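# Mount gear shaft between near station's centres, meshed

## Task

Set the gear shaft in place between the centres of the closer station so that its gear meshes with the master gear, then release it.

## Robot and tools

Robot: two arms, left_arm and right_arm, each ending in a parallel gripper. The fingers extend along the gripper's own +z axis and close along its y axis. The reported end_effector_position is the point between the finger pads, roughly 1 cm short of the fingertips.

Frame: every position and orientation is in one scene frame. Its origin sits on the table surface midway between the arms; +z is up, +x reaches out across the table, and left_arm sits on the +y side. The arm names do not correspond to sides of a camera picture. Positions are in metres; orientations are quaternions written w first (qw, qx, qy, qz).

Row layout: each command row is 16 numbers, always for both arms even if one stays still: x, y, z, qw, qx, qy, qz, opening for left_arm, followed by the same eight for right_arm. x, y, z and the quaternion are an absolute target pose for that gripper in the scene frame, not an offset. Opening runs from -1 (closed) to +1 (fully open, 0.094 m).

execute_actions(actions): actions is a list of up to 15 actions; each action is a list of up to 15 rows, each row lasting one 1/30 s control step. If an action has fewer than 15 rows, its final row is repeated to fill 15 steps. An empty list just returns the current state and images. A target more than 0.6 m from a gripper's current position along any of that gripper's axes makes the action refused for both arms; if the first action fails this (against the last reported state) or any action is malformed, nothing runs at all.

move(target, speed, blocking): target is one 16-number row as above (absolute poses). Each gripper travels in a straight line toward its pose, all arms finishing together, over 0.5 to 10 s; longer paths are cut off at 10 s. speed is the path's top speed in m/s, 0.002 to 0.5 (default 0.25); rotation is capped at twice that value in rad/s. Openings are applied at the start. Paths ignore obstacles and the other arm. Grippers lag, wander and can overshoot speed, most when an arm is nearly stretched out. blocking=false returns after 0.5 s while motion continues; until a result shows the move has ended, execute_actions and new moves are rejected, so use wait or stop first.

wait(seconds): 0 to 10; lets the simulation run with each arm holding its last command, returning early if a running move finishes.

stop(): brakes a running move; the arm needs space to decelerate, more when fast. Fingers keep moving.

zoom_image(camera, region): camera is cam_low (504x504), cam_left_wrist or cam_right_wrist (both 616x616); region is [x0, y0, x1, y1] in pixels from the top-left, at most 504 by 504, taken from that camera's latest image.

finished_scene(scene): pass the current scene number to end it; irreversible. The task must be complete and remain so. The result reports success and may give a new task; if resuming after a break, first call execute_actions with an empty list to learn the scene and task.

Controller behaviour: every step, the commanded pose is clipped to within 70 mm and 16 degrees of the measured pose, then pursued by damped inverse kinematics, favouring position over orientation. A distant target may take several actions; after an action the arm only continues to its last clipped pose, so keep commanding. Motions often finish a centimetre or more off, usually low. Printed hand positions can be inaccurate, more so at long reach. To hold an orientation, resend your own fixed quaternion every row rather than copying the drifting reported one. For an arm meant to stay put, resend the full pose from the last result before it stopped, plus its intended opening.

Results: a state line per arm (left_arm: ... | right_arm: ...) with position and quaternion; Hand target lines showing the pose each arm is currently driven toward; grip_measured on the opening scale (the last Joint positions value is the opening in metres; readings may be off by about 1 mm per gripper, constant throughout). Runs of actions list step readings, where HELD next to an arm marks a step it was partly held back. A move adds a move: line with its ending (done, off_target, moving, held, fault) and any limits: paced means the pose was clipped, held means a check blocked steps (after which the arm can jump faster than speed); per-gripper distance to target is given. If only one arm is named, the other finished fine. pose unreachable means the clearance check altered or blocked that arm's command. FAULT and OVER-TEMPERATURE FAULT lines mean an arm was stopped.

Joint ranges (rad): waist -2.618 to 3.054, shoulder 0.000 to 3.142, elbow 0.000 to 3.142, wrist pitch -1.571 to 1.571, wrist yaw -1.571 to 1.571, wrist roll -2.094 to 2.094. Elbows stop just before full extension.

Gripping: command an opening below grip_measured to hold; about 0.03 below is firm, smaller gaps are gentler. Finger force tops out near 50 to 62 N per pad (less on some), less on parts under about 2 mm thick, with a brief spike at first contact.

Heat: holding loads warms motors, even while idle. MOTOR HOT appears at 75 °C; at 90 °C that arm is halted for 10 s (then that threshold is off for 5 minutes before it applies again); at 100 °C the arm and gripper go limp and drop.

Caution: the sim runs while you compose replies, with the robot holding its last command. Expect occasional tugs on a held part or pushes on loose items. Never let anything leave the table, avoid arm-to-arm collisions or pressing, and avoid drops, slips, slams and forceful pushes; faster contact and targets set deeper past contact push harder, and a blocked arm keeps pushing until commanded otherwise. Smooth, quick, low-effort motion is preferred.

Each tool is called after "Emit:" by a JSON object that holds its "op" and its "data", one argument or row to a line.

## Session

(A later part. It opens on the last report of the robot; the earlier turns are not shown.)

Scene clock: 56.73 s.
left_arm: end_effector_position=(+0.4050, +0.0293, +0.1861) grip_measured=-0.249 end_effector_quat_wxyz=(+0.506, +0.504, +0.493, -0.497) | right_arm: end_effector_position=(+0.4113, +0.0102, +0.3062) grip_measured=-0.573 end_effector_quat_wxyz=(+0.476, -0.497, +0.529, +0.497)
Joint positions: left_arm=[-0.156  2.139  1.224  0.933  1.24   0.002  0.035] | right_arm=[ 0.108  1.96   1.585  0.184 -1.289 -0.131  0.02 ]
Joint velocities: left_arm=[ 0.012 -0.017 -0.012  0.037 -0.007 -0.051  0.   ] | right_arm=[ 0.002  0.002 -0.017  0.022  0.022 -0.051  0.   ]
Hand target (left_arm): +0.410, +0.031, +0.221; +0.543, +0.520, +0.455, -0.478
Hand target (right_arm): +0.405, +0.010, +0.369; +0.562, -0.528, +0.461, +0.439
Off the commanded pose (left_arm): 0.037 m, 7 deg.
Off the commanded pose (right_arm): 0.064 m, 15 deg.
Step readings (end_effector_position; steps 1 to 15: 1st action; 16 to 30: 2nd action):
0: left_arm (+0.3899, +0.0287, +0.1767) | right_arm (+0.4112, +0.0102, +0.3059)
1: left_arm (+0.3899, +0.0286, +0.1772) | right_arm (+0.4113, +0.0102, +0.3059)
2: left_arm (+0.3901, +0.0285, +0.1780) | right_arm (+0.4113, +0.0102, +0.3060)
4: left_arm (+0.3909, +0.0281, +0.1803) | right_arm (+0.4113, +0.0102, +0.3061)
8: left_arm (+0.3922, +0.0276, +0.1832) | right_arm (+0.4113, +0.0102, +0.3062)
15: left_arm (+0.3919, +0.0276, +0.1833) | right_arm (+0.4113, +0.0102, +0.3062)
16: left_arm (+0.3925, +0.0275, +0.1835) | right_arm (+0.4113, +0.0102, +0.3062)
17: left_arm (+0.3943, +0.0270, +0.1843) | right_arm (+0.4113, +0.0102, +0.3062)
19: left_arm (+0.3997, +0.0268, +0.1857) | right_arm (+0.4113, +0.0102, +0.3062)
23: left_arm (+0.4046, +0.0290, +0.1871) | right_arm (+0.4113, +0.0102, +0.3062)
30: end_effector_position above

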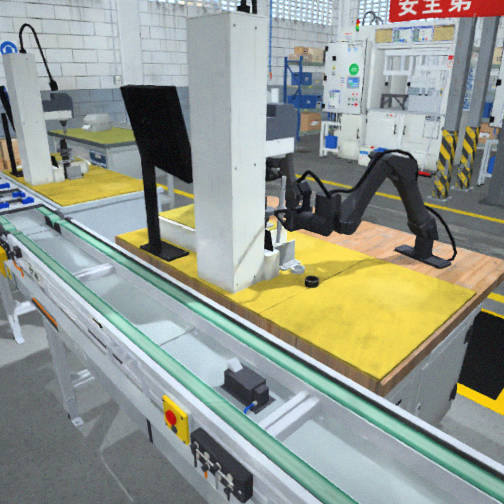

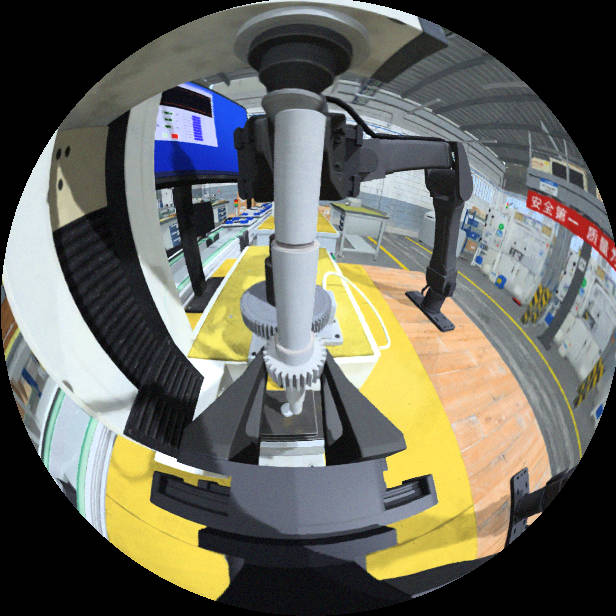

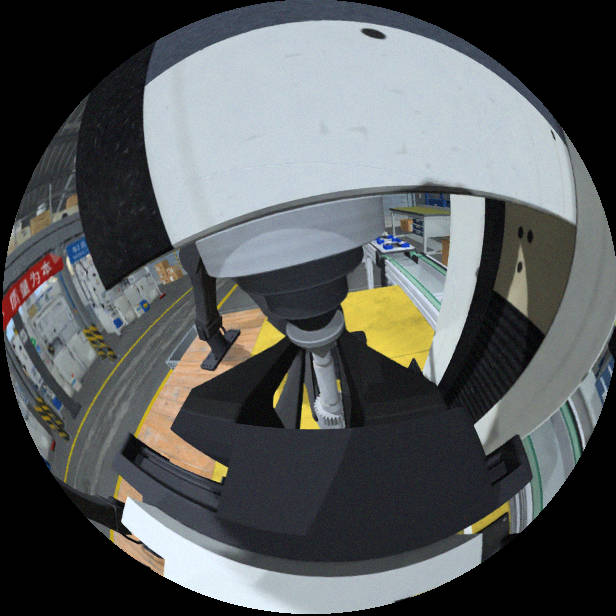

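Emit:
{"op": "execute_actions", "data": {
  "actions": [
    [[0.418,0.030,0.222,0.5513,0.5274,0.4445,-0.4693,-0.29,0.412,0.013,0.370,0.57,-0.52,0.457,0.442,-0.575]],
    [[0.42,0.028,0.222,0.5513,0.5274,0.4445,-0.4693,-0.29,0.412,0.013,0.370,0.57,-0.52,0.457,0.442,-0.575]]
  ]
}}

Emit:
{"op": "zoom_image", "data": {
  "camera": "cam_left_wrist",
  "region": [250,370,340,460]
}}

Emit:
{"op": "zoom_image", "data": {
  "camera": "cam_left_wrist",
  "region": [220,20,380,180]
}}

Scene clock: 61.23 s.
left_arm: end_effector_position=(+0.4122, +0.0272, +0.1860) grip_measured=-0.249 end_effector_quat_wxyz=(+0.511, +0.510, +0.486, -0.493) | right_arm: end_effector_position=(+0.4113, +0.0102, +0.3062) grip_measured=-0.573 end_effector_quat_wxyz=(+0.476, -0.497, +0.529, +0.497)
Joint positions: left_arm=[-0.154  2.165  1.267  0.922  1.247  0.02   0.035] | right_arm=[ 0.108  1.96   1.585  0.184 -1.289 -0.131  0.02 ]
Joint velocities: left_arm=[-0.012 -0.037  0.012  0.051  0.007 -0.066  0.001] | right_arm=[ 0.002  0.007 -0.002 -0.051  0.007 -0.007 -0.   ]
Hand target (left_arm): +0.418, +0.029, +0.222; +0.551, +0.528, +0.445, -0.469
Hand target (right_arm): +0.405, +0.010, +0.369; +0.562, -0.528, +0.461, +0.439
Off the commanded pose (left_arm): 0.037 m, 7 deg.
Off the commanded pose (right_arm): 0.064 m, 15 deg.
Step readings (end_effector_position; steps 1 to 15: 1st action; 16 to 30: 2nd action):
0: left_arm (+0.4050, +0.0293, +0.1861) | right_arm (+0.4113, +0.0102, +0.3062)
1: left_arm (+0.4052, +0.0290, +0.1862) | right_arm (+0.4113, +0.0102, +0.3062)
2: left_arm (+0.4061, +0.0286, +0.1864) | right_arm (+0.4113, +0.0102, +0.3062)
4: left_arm (+0.4085, +0.0279, +0.1869) | right_arm (+0.4113, +0.0102, +0.3062)
8: left_arm (+0.4100, +0.0280, +0.1866) | right_arm (+0.4113, +0.0102, +0.3062)
15: left_arm (+0.4100, +0.0280, +0.1860) | right_arm (+0.4113, +0.0102, +0.3062)
16: left_arm (+0.4101, +0.0279, +0.1861) | right_arm (+0.4113, +0.0102, +0.3062)
17: left_arm (+0.4106, +0.0277, +0.1863) | right_arm (+0.4113, +0.0102, +0.3062)
19: left_arm (+0.4116, +0.0274, +0.1867) | right_arm (+0.4113, +0.0102, +0.3062)
23: left_arm (+0.4122, +0.0272, +0.1864) | right_arm (+0.4113, +0.0102, +0.3062)
30: end_effector_position above

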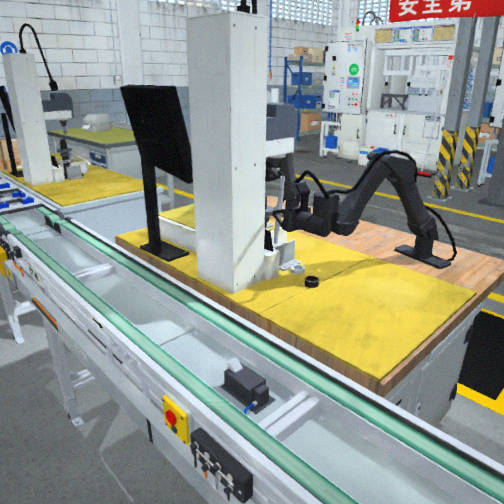

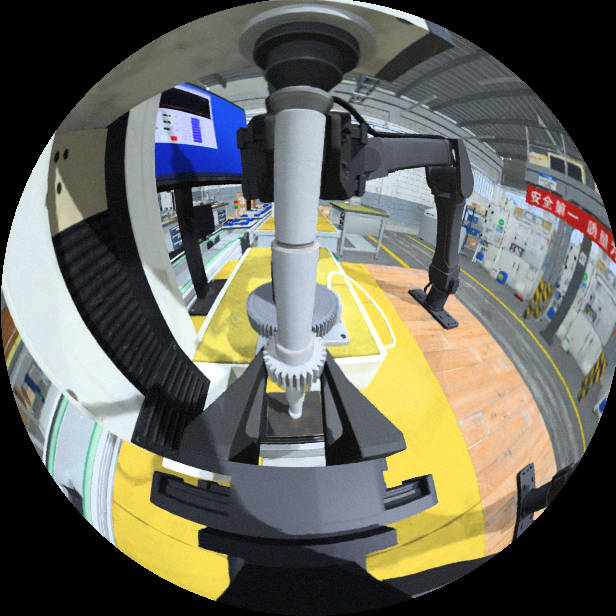

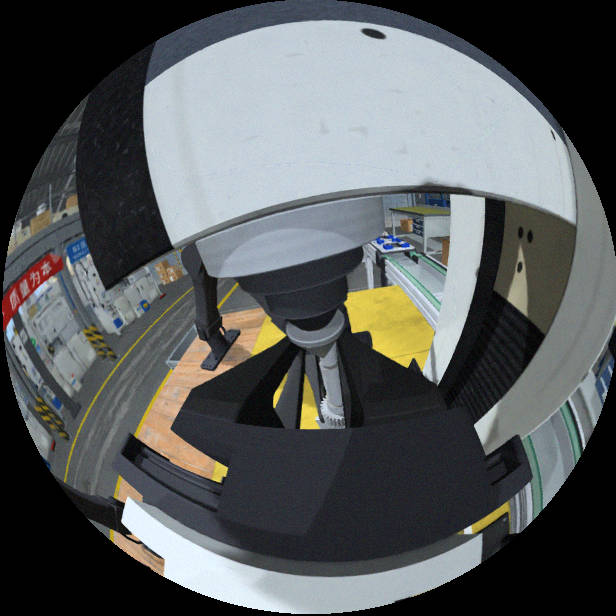

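Region (250, 370, 340, 460) of cam_left_wrist's 616x616 image, scaled by 5.600, with more detail than that image has.

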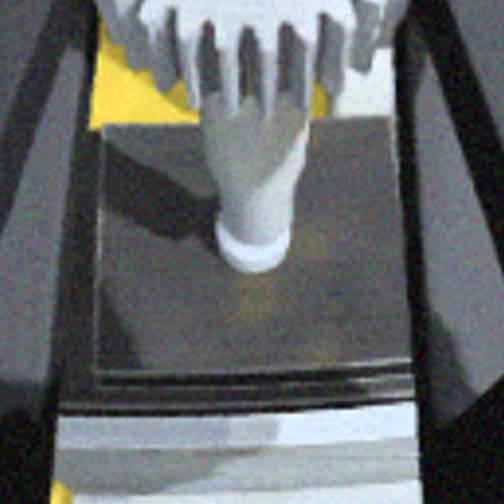

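Region (220, 20, 380, 180) of cam_left_wrist's 616x616 image, scaled by 3.150, with more detail than that image has.

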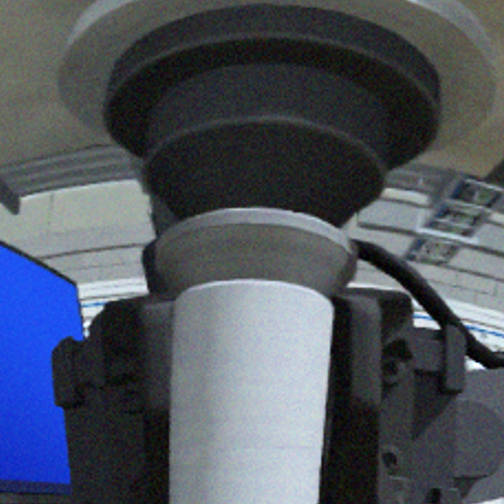

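Emit:
{"op": "zoom_image", "data": {
  "camera": "cam_low",
  "region": [255,140,325,270]
}}

Region (255, 140, 325, 270) of cam_low's 504x504 image, scaled by 3.877, with more detail than that image has; it fills the left 271 columns of this view, and the rest is white.

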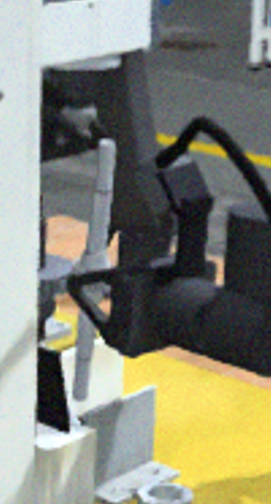

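Emit:
{"op": "execute_actions", "data": {
  "actions": [
    [[0.42,0.020,0.222,0.5513,0.5274,0.4445,-0.4693,-0.29,0.412,0.013,0.370,0.57,-0.52,0.457,0.442,-0.575]],
    [[0.42,0.014,0.222,0.5513,0.5274,0.4445,-0.4693,-0.29,0.412,0.013,0.370,0.57,-0.52,0.457,0.442,-0.575]]
  ]
}}

Emit:
{"op": "zoom_image", "data": {
  "camera": "cam_left_wrist",
  "region": [250,370,340,460]
}}

Emit:
{"op": "zoom_image", "data": {
  "camera": "cam_left_wrist",
  "region": [220,20,380,180]
}}

Scene clock: 64.60 s.
left_arm: end_effector_position=(+0.4132, +0.0207, +0.1839) grip_measured=-0.249 end_effector_quat_wxyz=(+0.509, +0.509, +0.489, -0.492) | right_arm: end_effector_position=(+0.4113, +0.0102, +0.3062) grip_measured=-0.573 end_effector_quat_wxyz=(+0.476, -0.497, +0.529, +0.497)
Joint positions: left_arm=[-0.168  2.173  1.279  0.904  1.229  0.027  0.035] | right_arm=[ 0.108  1.96   1.585  0.184 -1.289 -0.131  0.02 ]
Joint velocities: left_arm=[-0.017  0.002  0.012  0.007  0.007  0.051 -0.   ] | right_arm=[ 0.002 -0.002  0.007 -0.051 -0.007 -0.007 -0.   ]
Hand target (left_arm): +0.418, +0.015, +0.222; +0.551, +0.527, +0.445, -0.469
Hand target (right_arm): +0.405, +0.010, +0.369; +0.562, -0.528, +0.461, +0.439
Off the commanded pose (left_arm): 0.039 m, 8 deg.
Off the commanded pose (right_arm): 0.064 m, 15 deg.
Step readings (end_effector_position; steps 1 to 15: 1st action; 16 to 30: 2nd action):
0: left_arm (+0.4122, +0.0272, +0.1860) | right_arm (+0.4113, +0.0102, +0.3062)
1: left_arm (+0.4124, +0.0271, +0.1861) | right_arm (+0.4113, +0.0102, +0.3062)
2: left_arm (+0.4129, +0.0269, +0.1861) | right_arm (+0.4113, +0.0102, +0.3062)
4: left_arm (+0.4142, +0.0266, +0.1863) | right_arm (+0.4113, +0.0102, +0.3062)
8: left_arm (+0.4151, +0.0264, +0.1859) | right_arm (+0.4113, +0.0102, +0.3062)
15: left_arm (+0.4153, +0.0264, +0.1852) | right_arm (+0.4113, +0.0102, +0.3062)
16: left_arm (+0.4153, +0.0261, +0.1852) | right_arm (+0.4113, +0.0102, +0.3062)
17: left_arm (+0.4154, +0.0256, +0.1851) | right_arm (+0.4113, +0.0102, +0.3062)
19: left_arm (+0.4148, +0.0239, +0.1849) | right_arm (+0.4113, +0.0102, +0.3062)
23: left_arm (+0.4130, +0.0210, +0.1844) | right_arm (+0.4113, +0.0102, +0.3062)
30: end_effector_position above

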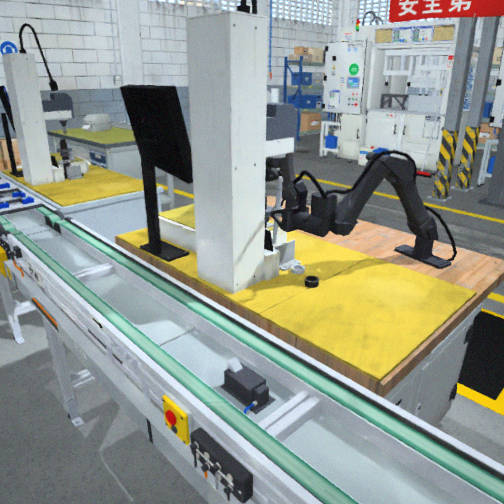

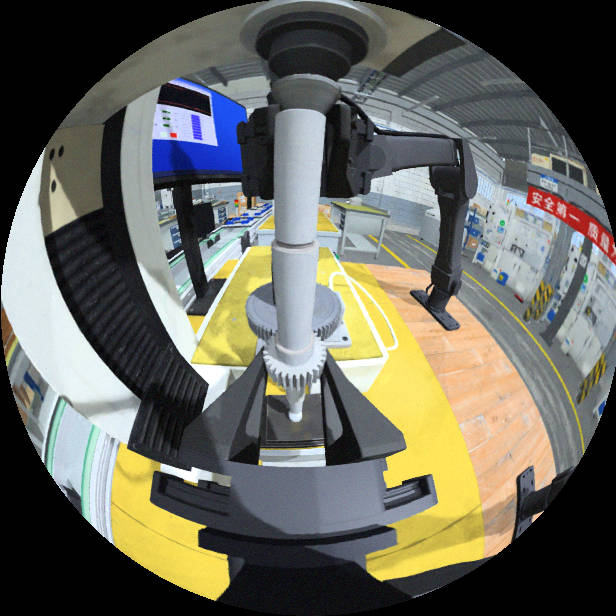

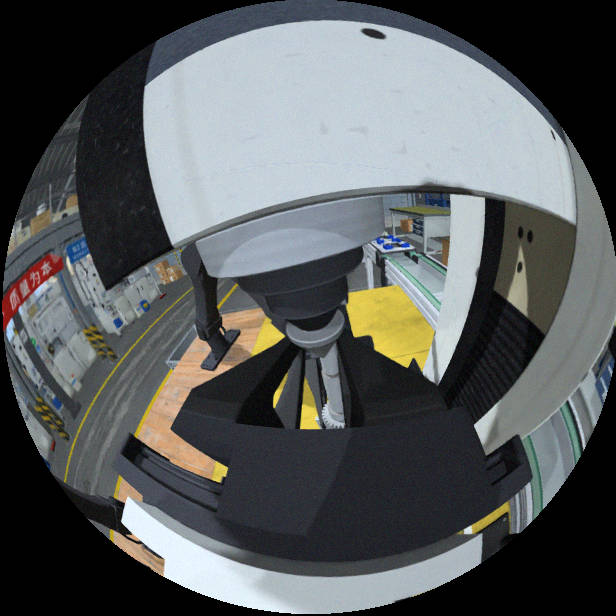

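Region (250, 370, 340, 460) of cam_left_wrist's 616x616 image, scaled by 5.600, with more detail than that image has.

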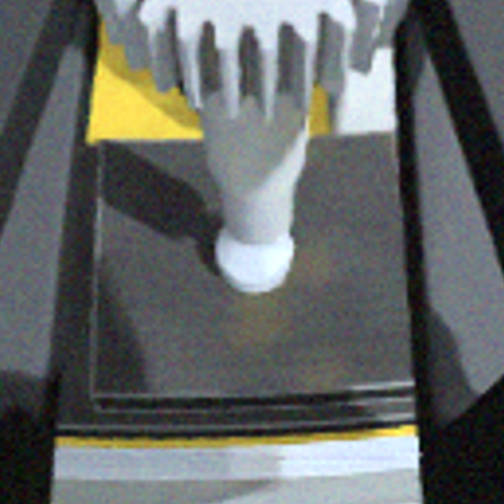

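Region (220, 20, 380, 180) of cam_left_wrist's 616x616 image, scaled by 3.150, with more detail than that image has.

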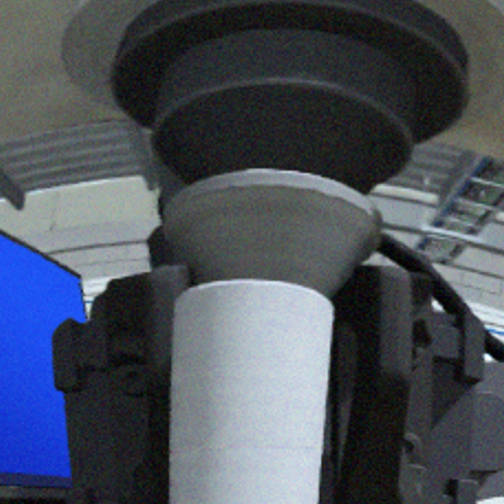

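Emit:
{"op": "execute_actions", "data": {
  "actions": [
    [[0.42,0.008,0.223,0.5552,0.5315,0.4397,-0.4647,-0.29,0.412,0.013,0.370,0.57,-0.52,0.457,0.442,-0.575]]
  ]
}}

Emit:
{"op": "zoom_image", "data": {
  "camera": "cam_left_wrist",
  "region": [250,370,340,460]
}}

Emit:
{"op": "zoom_image", "data": {
  "camera": "cam_left_wrist",
  "region": [220,20,380,180]
}}

Emit:
{"op": "zoom_image", "data": {
  "camera": "cam_low",
  "region": [255,150,305,260]
}}

Scene clock: 67.23 s.
left_arm: end_effector_position=(+0.4153, +0.0143, +0.1854) grip_measured=-0.249 end_effector_quat_wxyz=(+0.515, +0.514, +0.483, -0.487) | right_arm: end_effector_position=(+0.4113, +0.0102, +0.3062) grip_measured=-0.573 end_effector_quat_wxyz=(+0.476, -0.497, +0.529, +0.497)
Joint positions: left_arm=[-0.18   2.183  1.303  0.89   1.218  0.05   0.035] | right_arm=[ 0.108  1.96   1.585  0.184 -1.289 -0.131  0.02 ]
Joint velocities: left_arm=[-0.002  0.007 -0.007  0.007 -0.037  0.007 -0.   ] | right_arm=[ 0.012  0.017  0.007 -0.051 -0.051  0.051 -0.001]
Hand target (left_arm): +0.418, +0.009, +0.223; +0.555, +0.532, +0.440, -0.465
Hand target (right_arm): +0.405, +0.010, +0.369; +0.562, -0.528, +0.461, +0.439
Off the commanded pose (left_arm): 0.038 m, 8 deg.
Off the commanded pose (right_arm): 0.064 m, 15 deg.
Step readings (end_effector_position):
0: left_arm (+0.4134, +0.0207, +0.1837) | right_arm (+0.4113, +0.0102, +0.3062)
1: left_arm (+0.4135, +0.0202, +0.1838) | right_arm (+0.4113, +0.0102, +0.3062)
2: left_arm (+0.4142, +0.0195, +0.1844) | right_arm (+0.4113, +0.0102, +0.3062)
4: left_arm (+0.4154, +0.0175, +0.1850) | right_arm (+0.4113, +0.0102, +0.3062)
8: left_arm (+0.4152, +0.0147, +0.1861) | right_arm (+0.4113, +0.0102, +0.3062)
15: end_effector_position above

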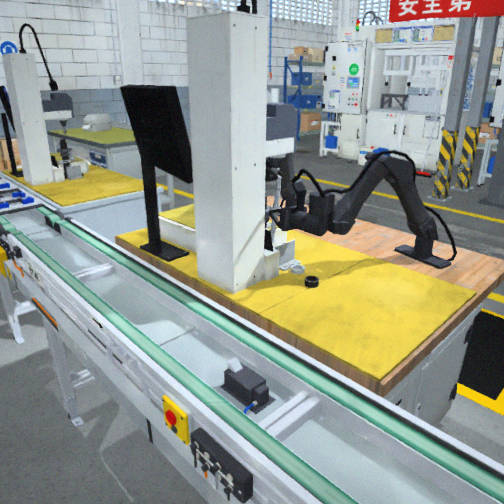

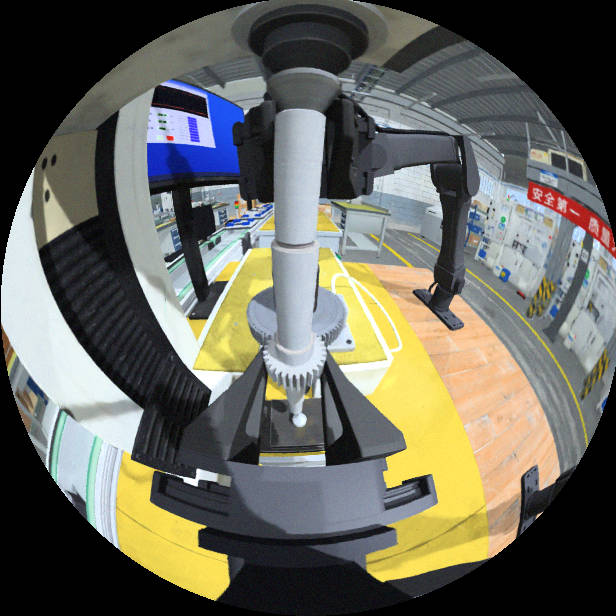

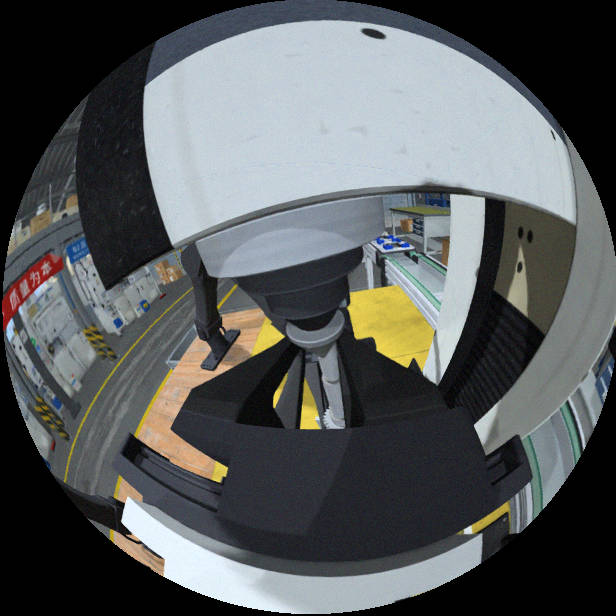

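Region (250, 370, 340, 460) of cam_left_wrist's 616x616 image, scaled by 5.600, with more detail than that image has.

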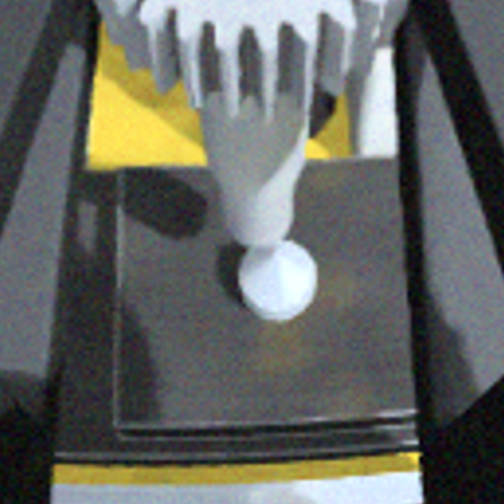

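Region (220, 20, 380, 180) of cam_left_wrist's 616x616 image, scaled by 3.150, with more detail than that image has.

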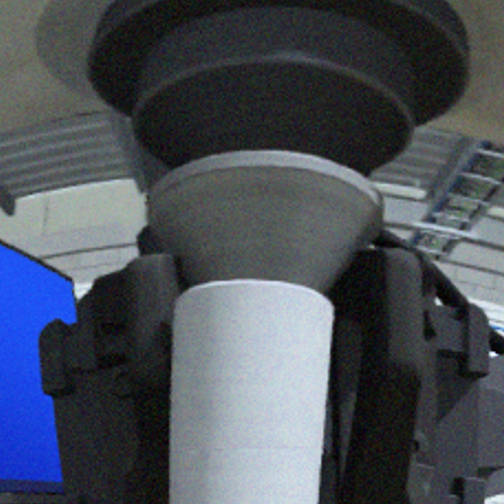

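Region (255, 150, 305, 260) of cam_low's 504x504 image, scaled by 4.582, with more detail than that image has; it fills the left 229 columns of this view, and the rest is white.

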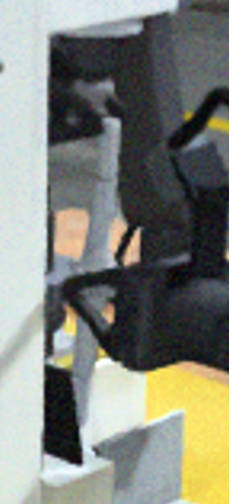

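Emit:
{"op": "execute_actions", "data": {
  "actions": [
    [[0.413,0.010,0.225,0.5513,0.5274,0.4445,-0.4693,-0.29,0.412,0.013,0.370,0.57,-0.52,0.457,0.442,-0.575]]
  ]
}}

Emit:
{"op": "zoom_image", "data": {
  "camera": "cam_left_wrist",
  "region": [250,370,340,460]
}}

Emit:
{"op": "zoom_image", "data": {
  "camera": "cam_left_wrist",
  "region": [220,20,380,180]
}}

Scene clock: 69.40 s.
left_arm: end_effector_position=(+0.4155, +0.0143, +0.1849) grip_measured=-0.249 end_effector_quat_wxyz=(+0.514, +0.514, +0.484, -0.487) | right_arm: end_effector_position=(+0.4113, +0.0102, +0.3062) grip_measured=-0.573 end_effector_quat_wxyz=(+0.476, -0.497, +0.529, +0.497)
Joint positions: left_arm=[-0.18   2.183  1.303  0.888  1.216  0.05   0.035] | right_arm=[ 0.108  1.96   1.585  0.184 -1.289 -0.131  0.02 ]
Joint velocities: left_arm=[ 0.012  0.002  0.002 -0.066 -0.037  0.022  0.001] | right_arm=[ 0.007  0.002 -0.012 -0.051 -0.022  0.022 -0.   ]
Hand target (left_arm): +0.412, +0.011, +0.224; +0.551, +0.528, +0.445, -0.469
Hand target (right_arm): +0.405, +0.010, +0.369; +0.562, -0.528, +0.461, +0.439
Off the commanded pose (left_arm): 0.040 m, 7 deg.
Off the commanded pose (right_arm): 0.064 m, 15 deg.
Step readings (end_effector_position):
0: left_arm (+0.4154, +0.0143, +0.1849) | right_arm (+0.4113, +0.0102, +0.3062)
1: left_arm (+0.4155, +0.0143, +0.1849) | right_arm (+0.4113, +0.0102, +0.3062)
2: left_arm (+0.4155, +0.0143, +0.1849) | right_arm (+0.4113, +0.0102, +0.3062)
4: left_arm (+0.4155, +0.0143, +0.1849) | right_arm (+0.4113, +0.0102, +0.3062)
8: left_arm (+0.4155, +0.0143, +0.1849) | right_arm (+0.4113, +0.0102, +0.3062)
15: end_effector_position above

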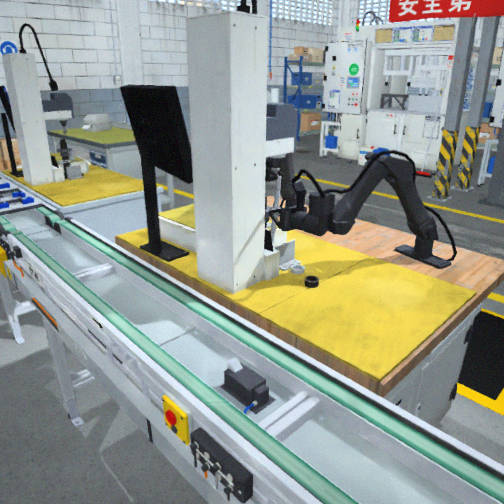

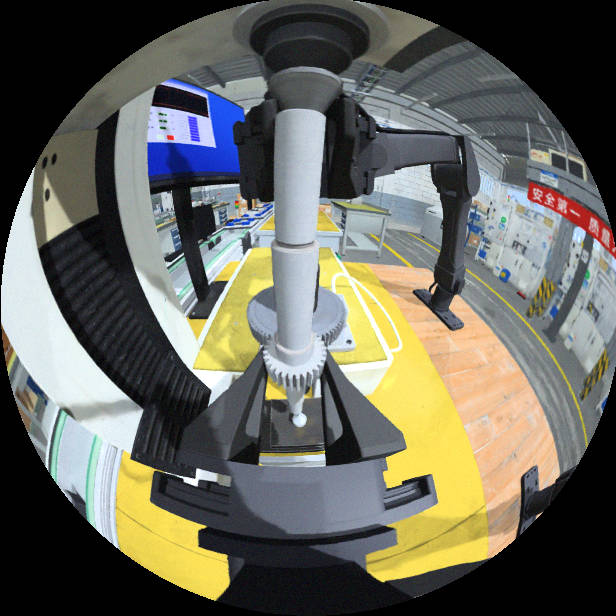

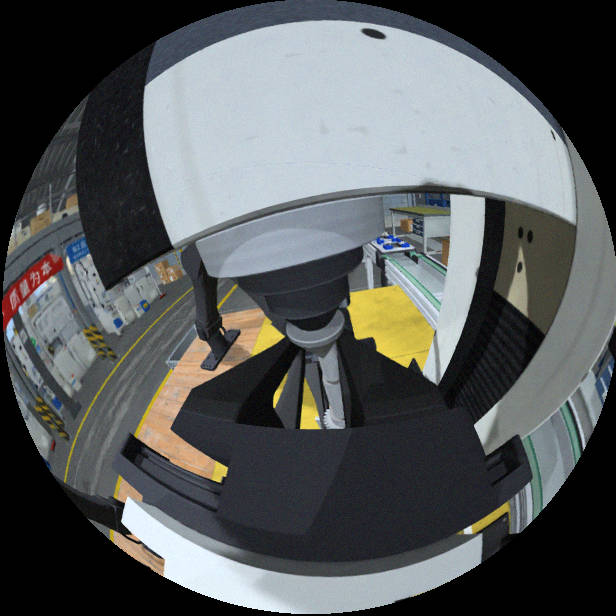

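Region (250, 370, 340, 460) of cam_left_wrist's 616x616 image, scaled by 5.600, with more detail than that image has.

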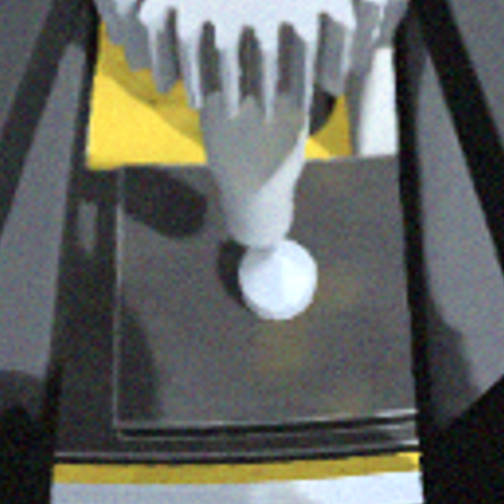

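Region (220, 20, 380, 180) of cam_left_wrist's 616x616 image, scaled by 3.150, with more detail than that image has.

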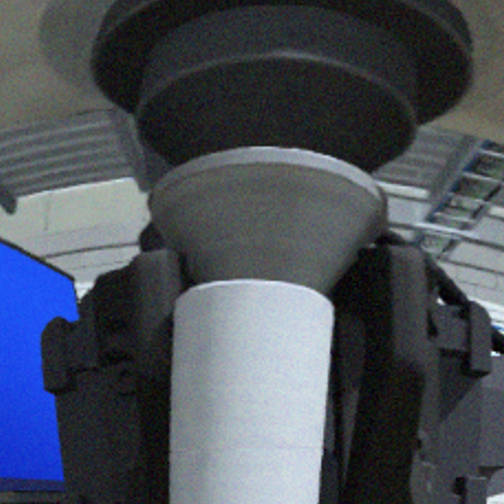

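Emit:
{"op": "execute_actions", "data": {
  "actions": [
    [[0.408,0.010,0.223,0.5513,0.5274,0.4445,-0.4693,-0.29,0.412,0.013,0.370,0.57,-0.52,0.457,0.442,-0.575]]
  ]
}}

Emit:
{"op": "zoom_image", "data": {
  "camera": "cam_left_wrist",
  "region": [250,370,340,460]
}}

Emit:
{"op": "zoom_image", "data": {
  "camera": "cam_left_wrist",
  "region": [220,20,380,180]
}}

Scene clock: 70.47 s.
left_arm: end_effector_position=(+0.4116, +0.0134, +0.1781) grip_measured=-0.249 end_effector_quat_wxyz=(+0.508, +0.510, +0.492, -0.489) | right_arm: end_effector_position=(+0.4113, +0.0102, +0.3062) grip_measured=-0.573 end_effector_quat_wxyz=(+0.476, -0.497, +0.529, +0.497)
Joint positions: left_arm=[-0.185  2.181  1.279  0.888  1.209  0.05   0.035] | right_arm=[ 0.108  1.96   1.585  0.184 -1.289 -0.131  0.02 ]
Joint velocities: left_arm=[ 0.012  0.002  0.007 -0.095 -0.022  0.007  0.   ] | right_arm=[-0.012 -0.002 -0.007 -0.007 -0.022 -0.051  0.   ]
Hand target (left_arm): +0.407, +0.011, +0.222; +0.550, +0.528, +0.445, -0.469
Hand target (right_arm): +0.405, +0.010, +0.369; +0.562, -0.528, +0.461, +0.439
Off the commanded pose (left_arm): 0.045 m, 8 deg.
Off the commanded pose (right_arm): 0.064 m, 15 deg.
Step readings (end_effector_position):
0: left_arm (+0.4155, +0.0143, +0.1849) | right_arm (+0.4113, +0.0102, +0.3062)
1: left_arm (+0.4153, +0.0142, +0.1843) | right_arm (+0.4113, +0.0102, +0.3062)
2: left_arm (+0.4148, +0.0143, +0.1836) | right_arm (+0.4113, +0.0102, +0.3062)
4: left_arm (+0.4135, +0.0143, +0.1813) | right_arm (+0.4113, +0.0102, +0.3062)
8: left_arm (+0.4115, +0.0137, +0.1782) | right_arm (+0.4113, +0.0102, +0.3062)
15: end_effector_position above

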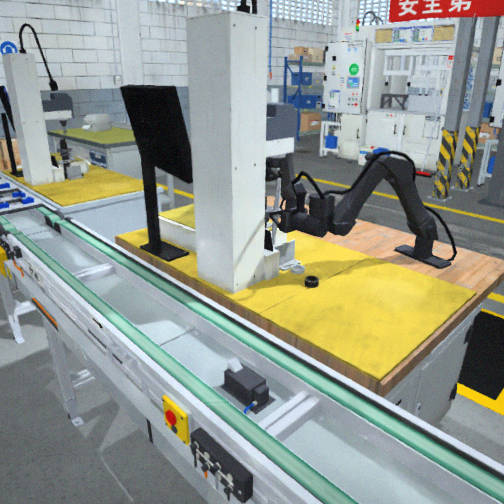

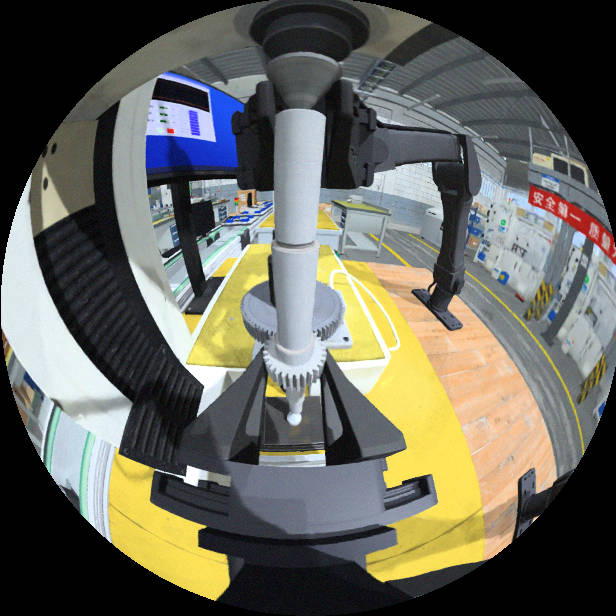

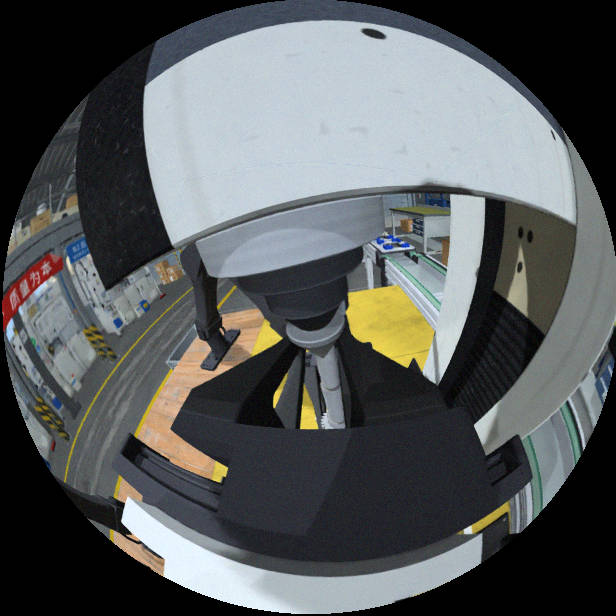

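Region (250, 370, 340, 460) of cam_left_wrist's 616x616 image, scaled by 5.600, with more detail than that image has.

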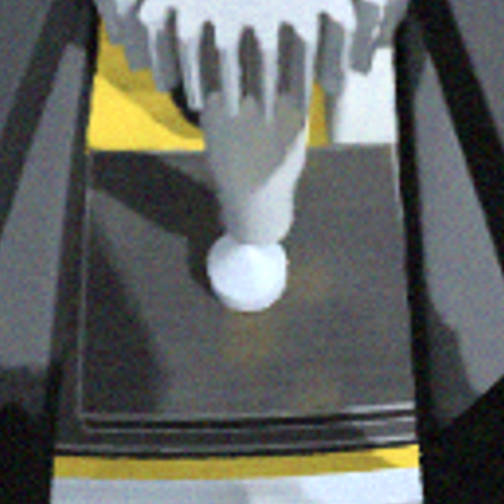

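Region (220, 20, 380, 180) of cam_left_wrist's 616x616 image, scaled by 3.150, with more detail than that image has.

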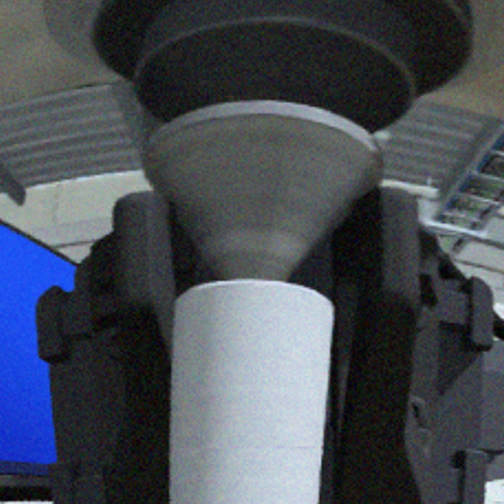

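Emit:
{"op": "execute_actions", "data": {
  "actions": [
    [[0.409,0.010,0.224,0.5445,0.5394,0.4499,-0.4587,-0.29,0.412,0.013,0.370,0.57,-0.52,0.457,0.442,-0.575]]
  ]
}}

Emit:
{"op": "zoom_image", "data": {
  "camera": "cam_left_wrist",
  "region": [250,370,340,460]
}}

Emit:
{"op": "zoom_image", "data": {
  "camera": "cam_left_wrist",
  "region": [220,20,380,180]
}}

Scene clock: 73.03 s.
left_arm: end_effector_position=(+0.4101, +0.0143, +0.1774) grip_measured=-0.249 end_effector_quat_wxyz=(+0.502, +0.518, +0.499, -0.481) | right_arm: end_effector_position=(+0.4113, +0.0102, +0.3062) grip_measured=-0.573 end_effector_quat_wxyz=(+0.476, -0.497, +0.529, +0.497)
Joint positions: left_arm=[-0.185  2.152  1.279  0.779  1.204  0.128  0.035] | right_arm=[ 0.108  1.96   1.585  0.184 -1.289 -0.131  0.02 ]
Joint velocities: left_arm=[ 0.002 -0.007 -0.002 -0.066 -0.022  0.022  0.001] | right_arm=[ 0.007  0.002 -0.007 -0.066  0.022 -0.007 -0.   ]
Hand target (left_arm): +0.407, +0.011, +0.223; +0.545, +0.539, +0.450, -0.458
Hand target (right_arm): +0.405, +0.010, +0.369; +0.562, -0.528, +0.461, +0.439
Off the commanded pose (left_arm): 0.047 m, 8 deg.
Off the commanded pose (right_arm): 0.064 m, 15 deg.
Step readings (end_effector_position):
0: left_arm (+0.4117, +0.0134, +0.1781) | right_arm (+0.4113, +0.0102, +0.3062)
1: left_arm (+0.4116, +0.0135, +0.1779) | right_arm (+0.4113, +0.0102, +0.3062)
2: left_arm (+0.4114, +0.0136, +0.1775) | right_arm (+0.4113, +0.0102, +0.3062)
4: left_arm (+0.4109, +0.0138, +0.1782) | right_arm (+0.4113, +0.0102, +0.3062)
8: left_arm (+0.4100, +0.0141, +0.1798) | right_arm (+0.4113, +0.0102, +0.3062)
15: end_effector_position above

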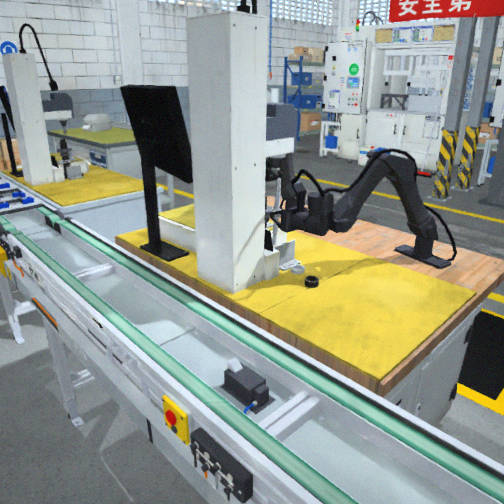

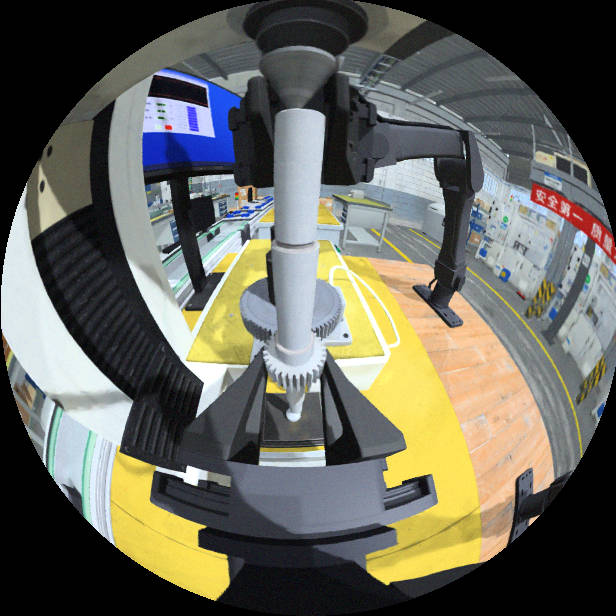

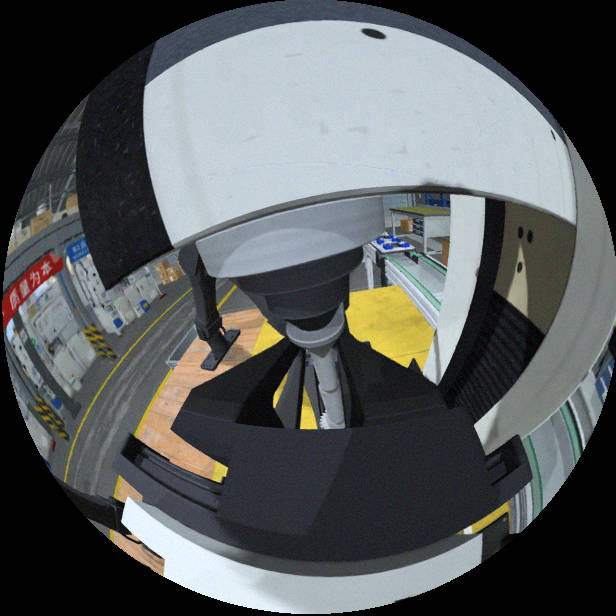

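Region (250, 370, 340, 460) of cam_left_wrist's 616x616 image, scaled by 5.600, with more detail than that image has.

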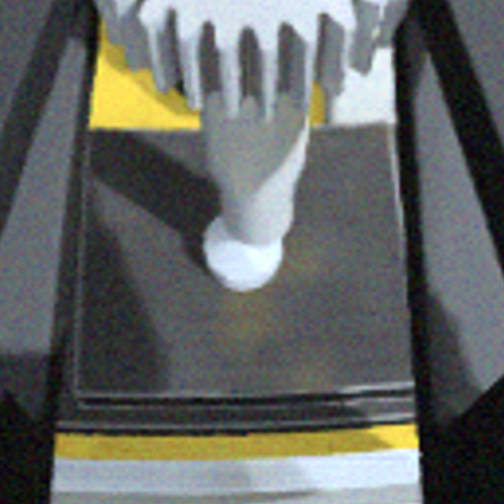

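Region (220, 20, 380, 180) of cam_left_wrist's 616x616 image, scaled by 3.150, with more detail than that image has.

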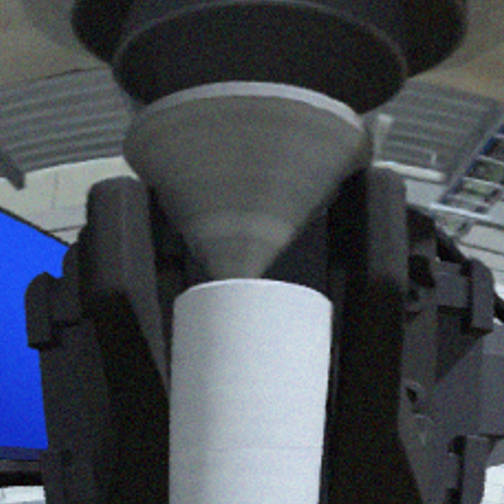

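Emit:
{"op": "execute_actions", "data": {
  "actions": [
    [[0.419,0.010,0.219,0.5445,0.5394,0.4499,-0.4587,-0.29,0.412,0.013,0.370,0.57,-0.52,0.457,0.442,-0.575]]
  ]
}}

Emit:
{"op": "zoom_image", "data": {
  "camera": "cam_left_wrist",
  "region": [250,370,340,460]
}}

Emit:
{"op": "zoom_image", "data": {
  "camera": "cam_left_wrist",
  "region": [220,20,380,180]
}}

Scene clock: 74.77 s.
left_arm: end_effector_position=(+0.4139, +0.0129, +0.1810) grip_measured=-0.249 end_effector_quat_wxyz=(+0.505, +0.520, +0.496, -0.477) | right_arm: end_effector_position=(+0.4113, +0.0102, +0.3062) grip_measured=-0.573 end_effector_quat_wxyz=(+0.476, -0.497, +0.529, +0.497)
Joint positions: left_arm=[-0.185  2.156  1.304  0.759  1.203  0.139  0.035] | right_arm=[ 0.108  1.96   1.585  0.184 -1.289 -0.131  0.02 ]
Joint velocities: left_arm=[ 0.002 -0.007 -0.002 -0.022  0.022 -0.051 -0.   ] | right_arm=[ 0.012 -0.007  0.012 -0.037 -0.051  0.022 -0.   ]
Hand target (left_arm): +0.417, +0.011, +0.218; +0.544, +0.540, +0.451, -0.458
Hand target (right_arm): +0.405, +0.010, +0.369; +0.562, -0.528, +0.461, +0.439
Off the commanded pose (left_arm): 0.038 m, 8 deg.
Off the commanded pose (right_arm): 0.064 m, 15 deg.
Step readings (end_effector_position):
0: left_arm (+0.4103, +0.0143, +0.1763) | right_arm (+0.4113, +0.0102, +0.3062)
1: left_arm (+0.4105, +0.0142, +0.1765) | right_arm (+0.4113, +0.0102, +0.3062)
2: left_arm (+0.4112, +0.0139, +0.1769) | right_arm (+0.4113, +0.0102, +0.3062)
4: left_arm (+0.4126, +0.0134, +0.1784) | right_arm (+0.4113, +0.0102, +0.3062)
8: left_arm (+0.4138, +0.0130, +0.1811) | right_arm (+0.4113, +0.0102, +0.3062)
15: end_effector_position above

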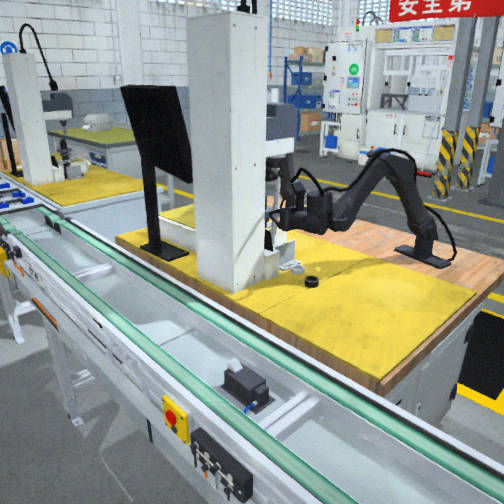

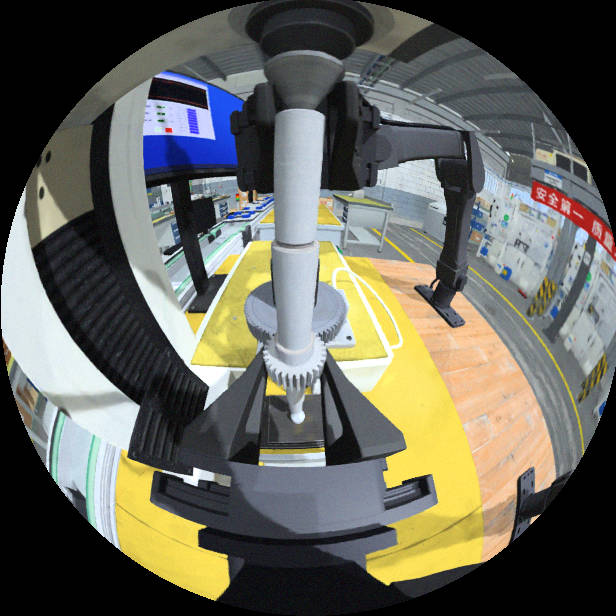

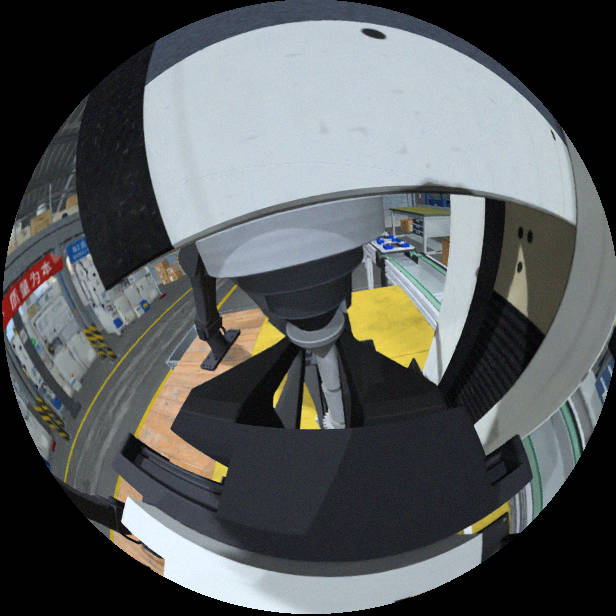

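Region (250, 370, 340, 460) of cam_left_wrist's 616x616 image, scaled by 5.600, with more detail than that image has.

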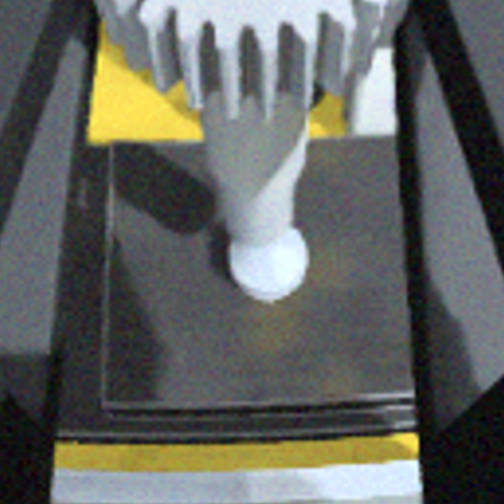

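Region (220, 20, 380, 180) of cam_left_wrist's 616x616 image, scaled by 3.150, with more detail than that image has.

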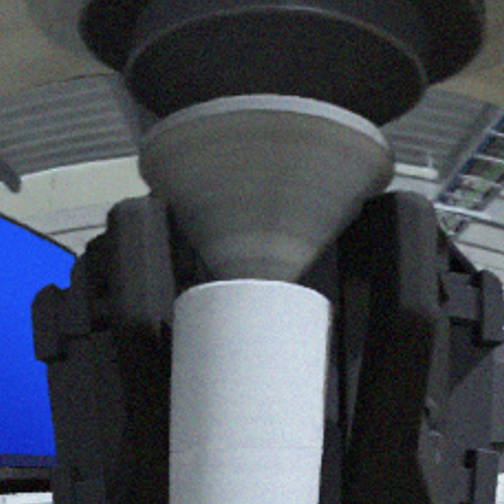

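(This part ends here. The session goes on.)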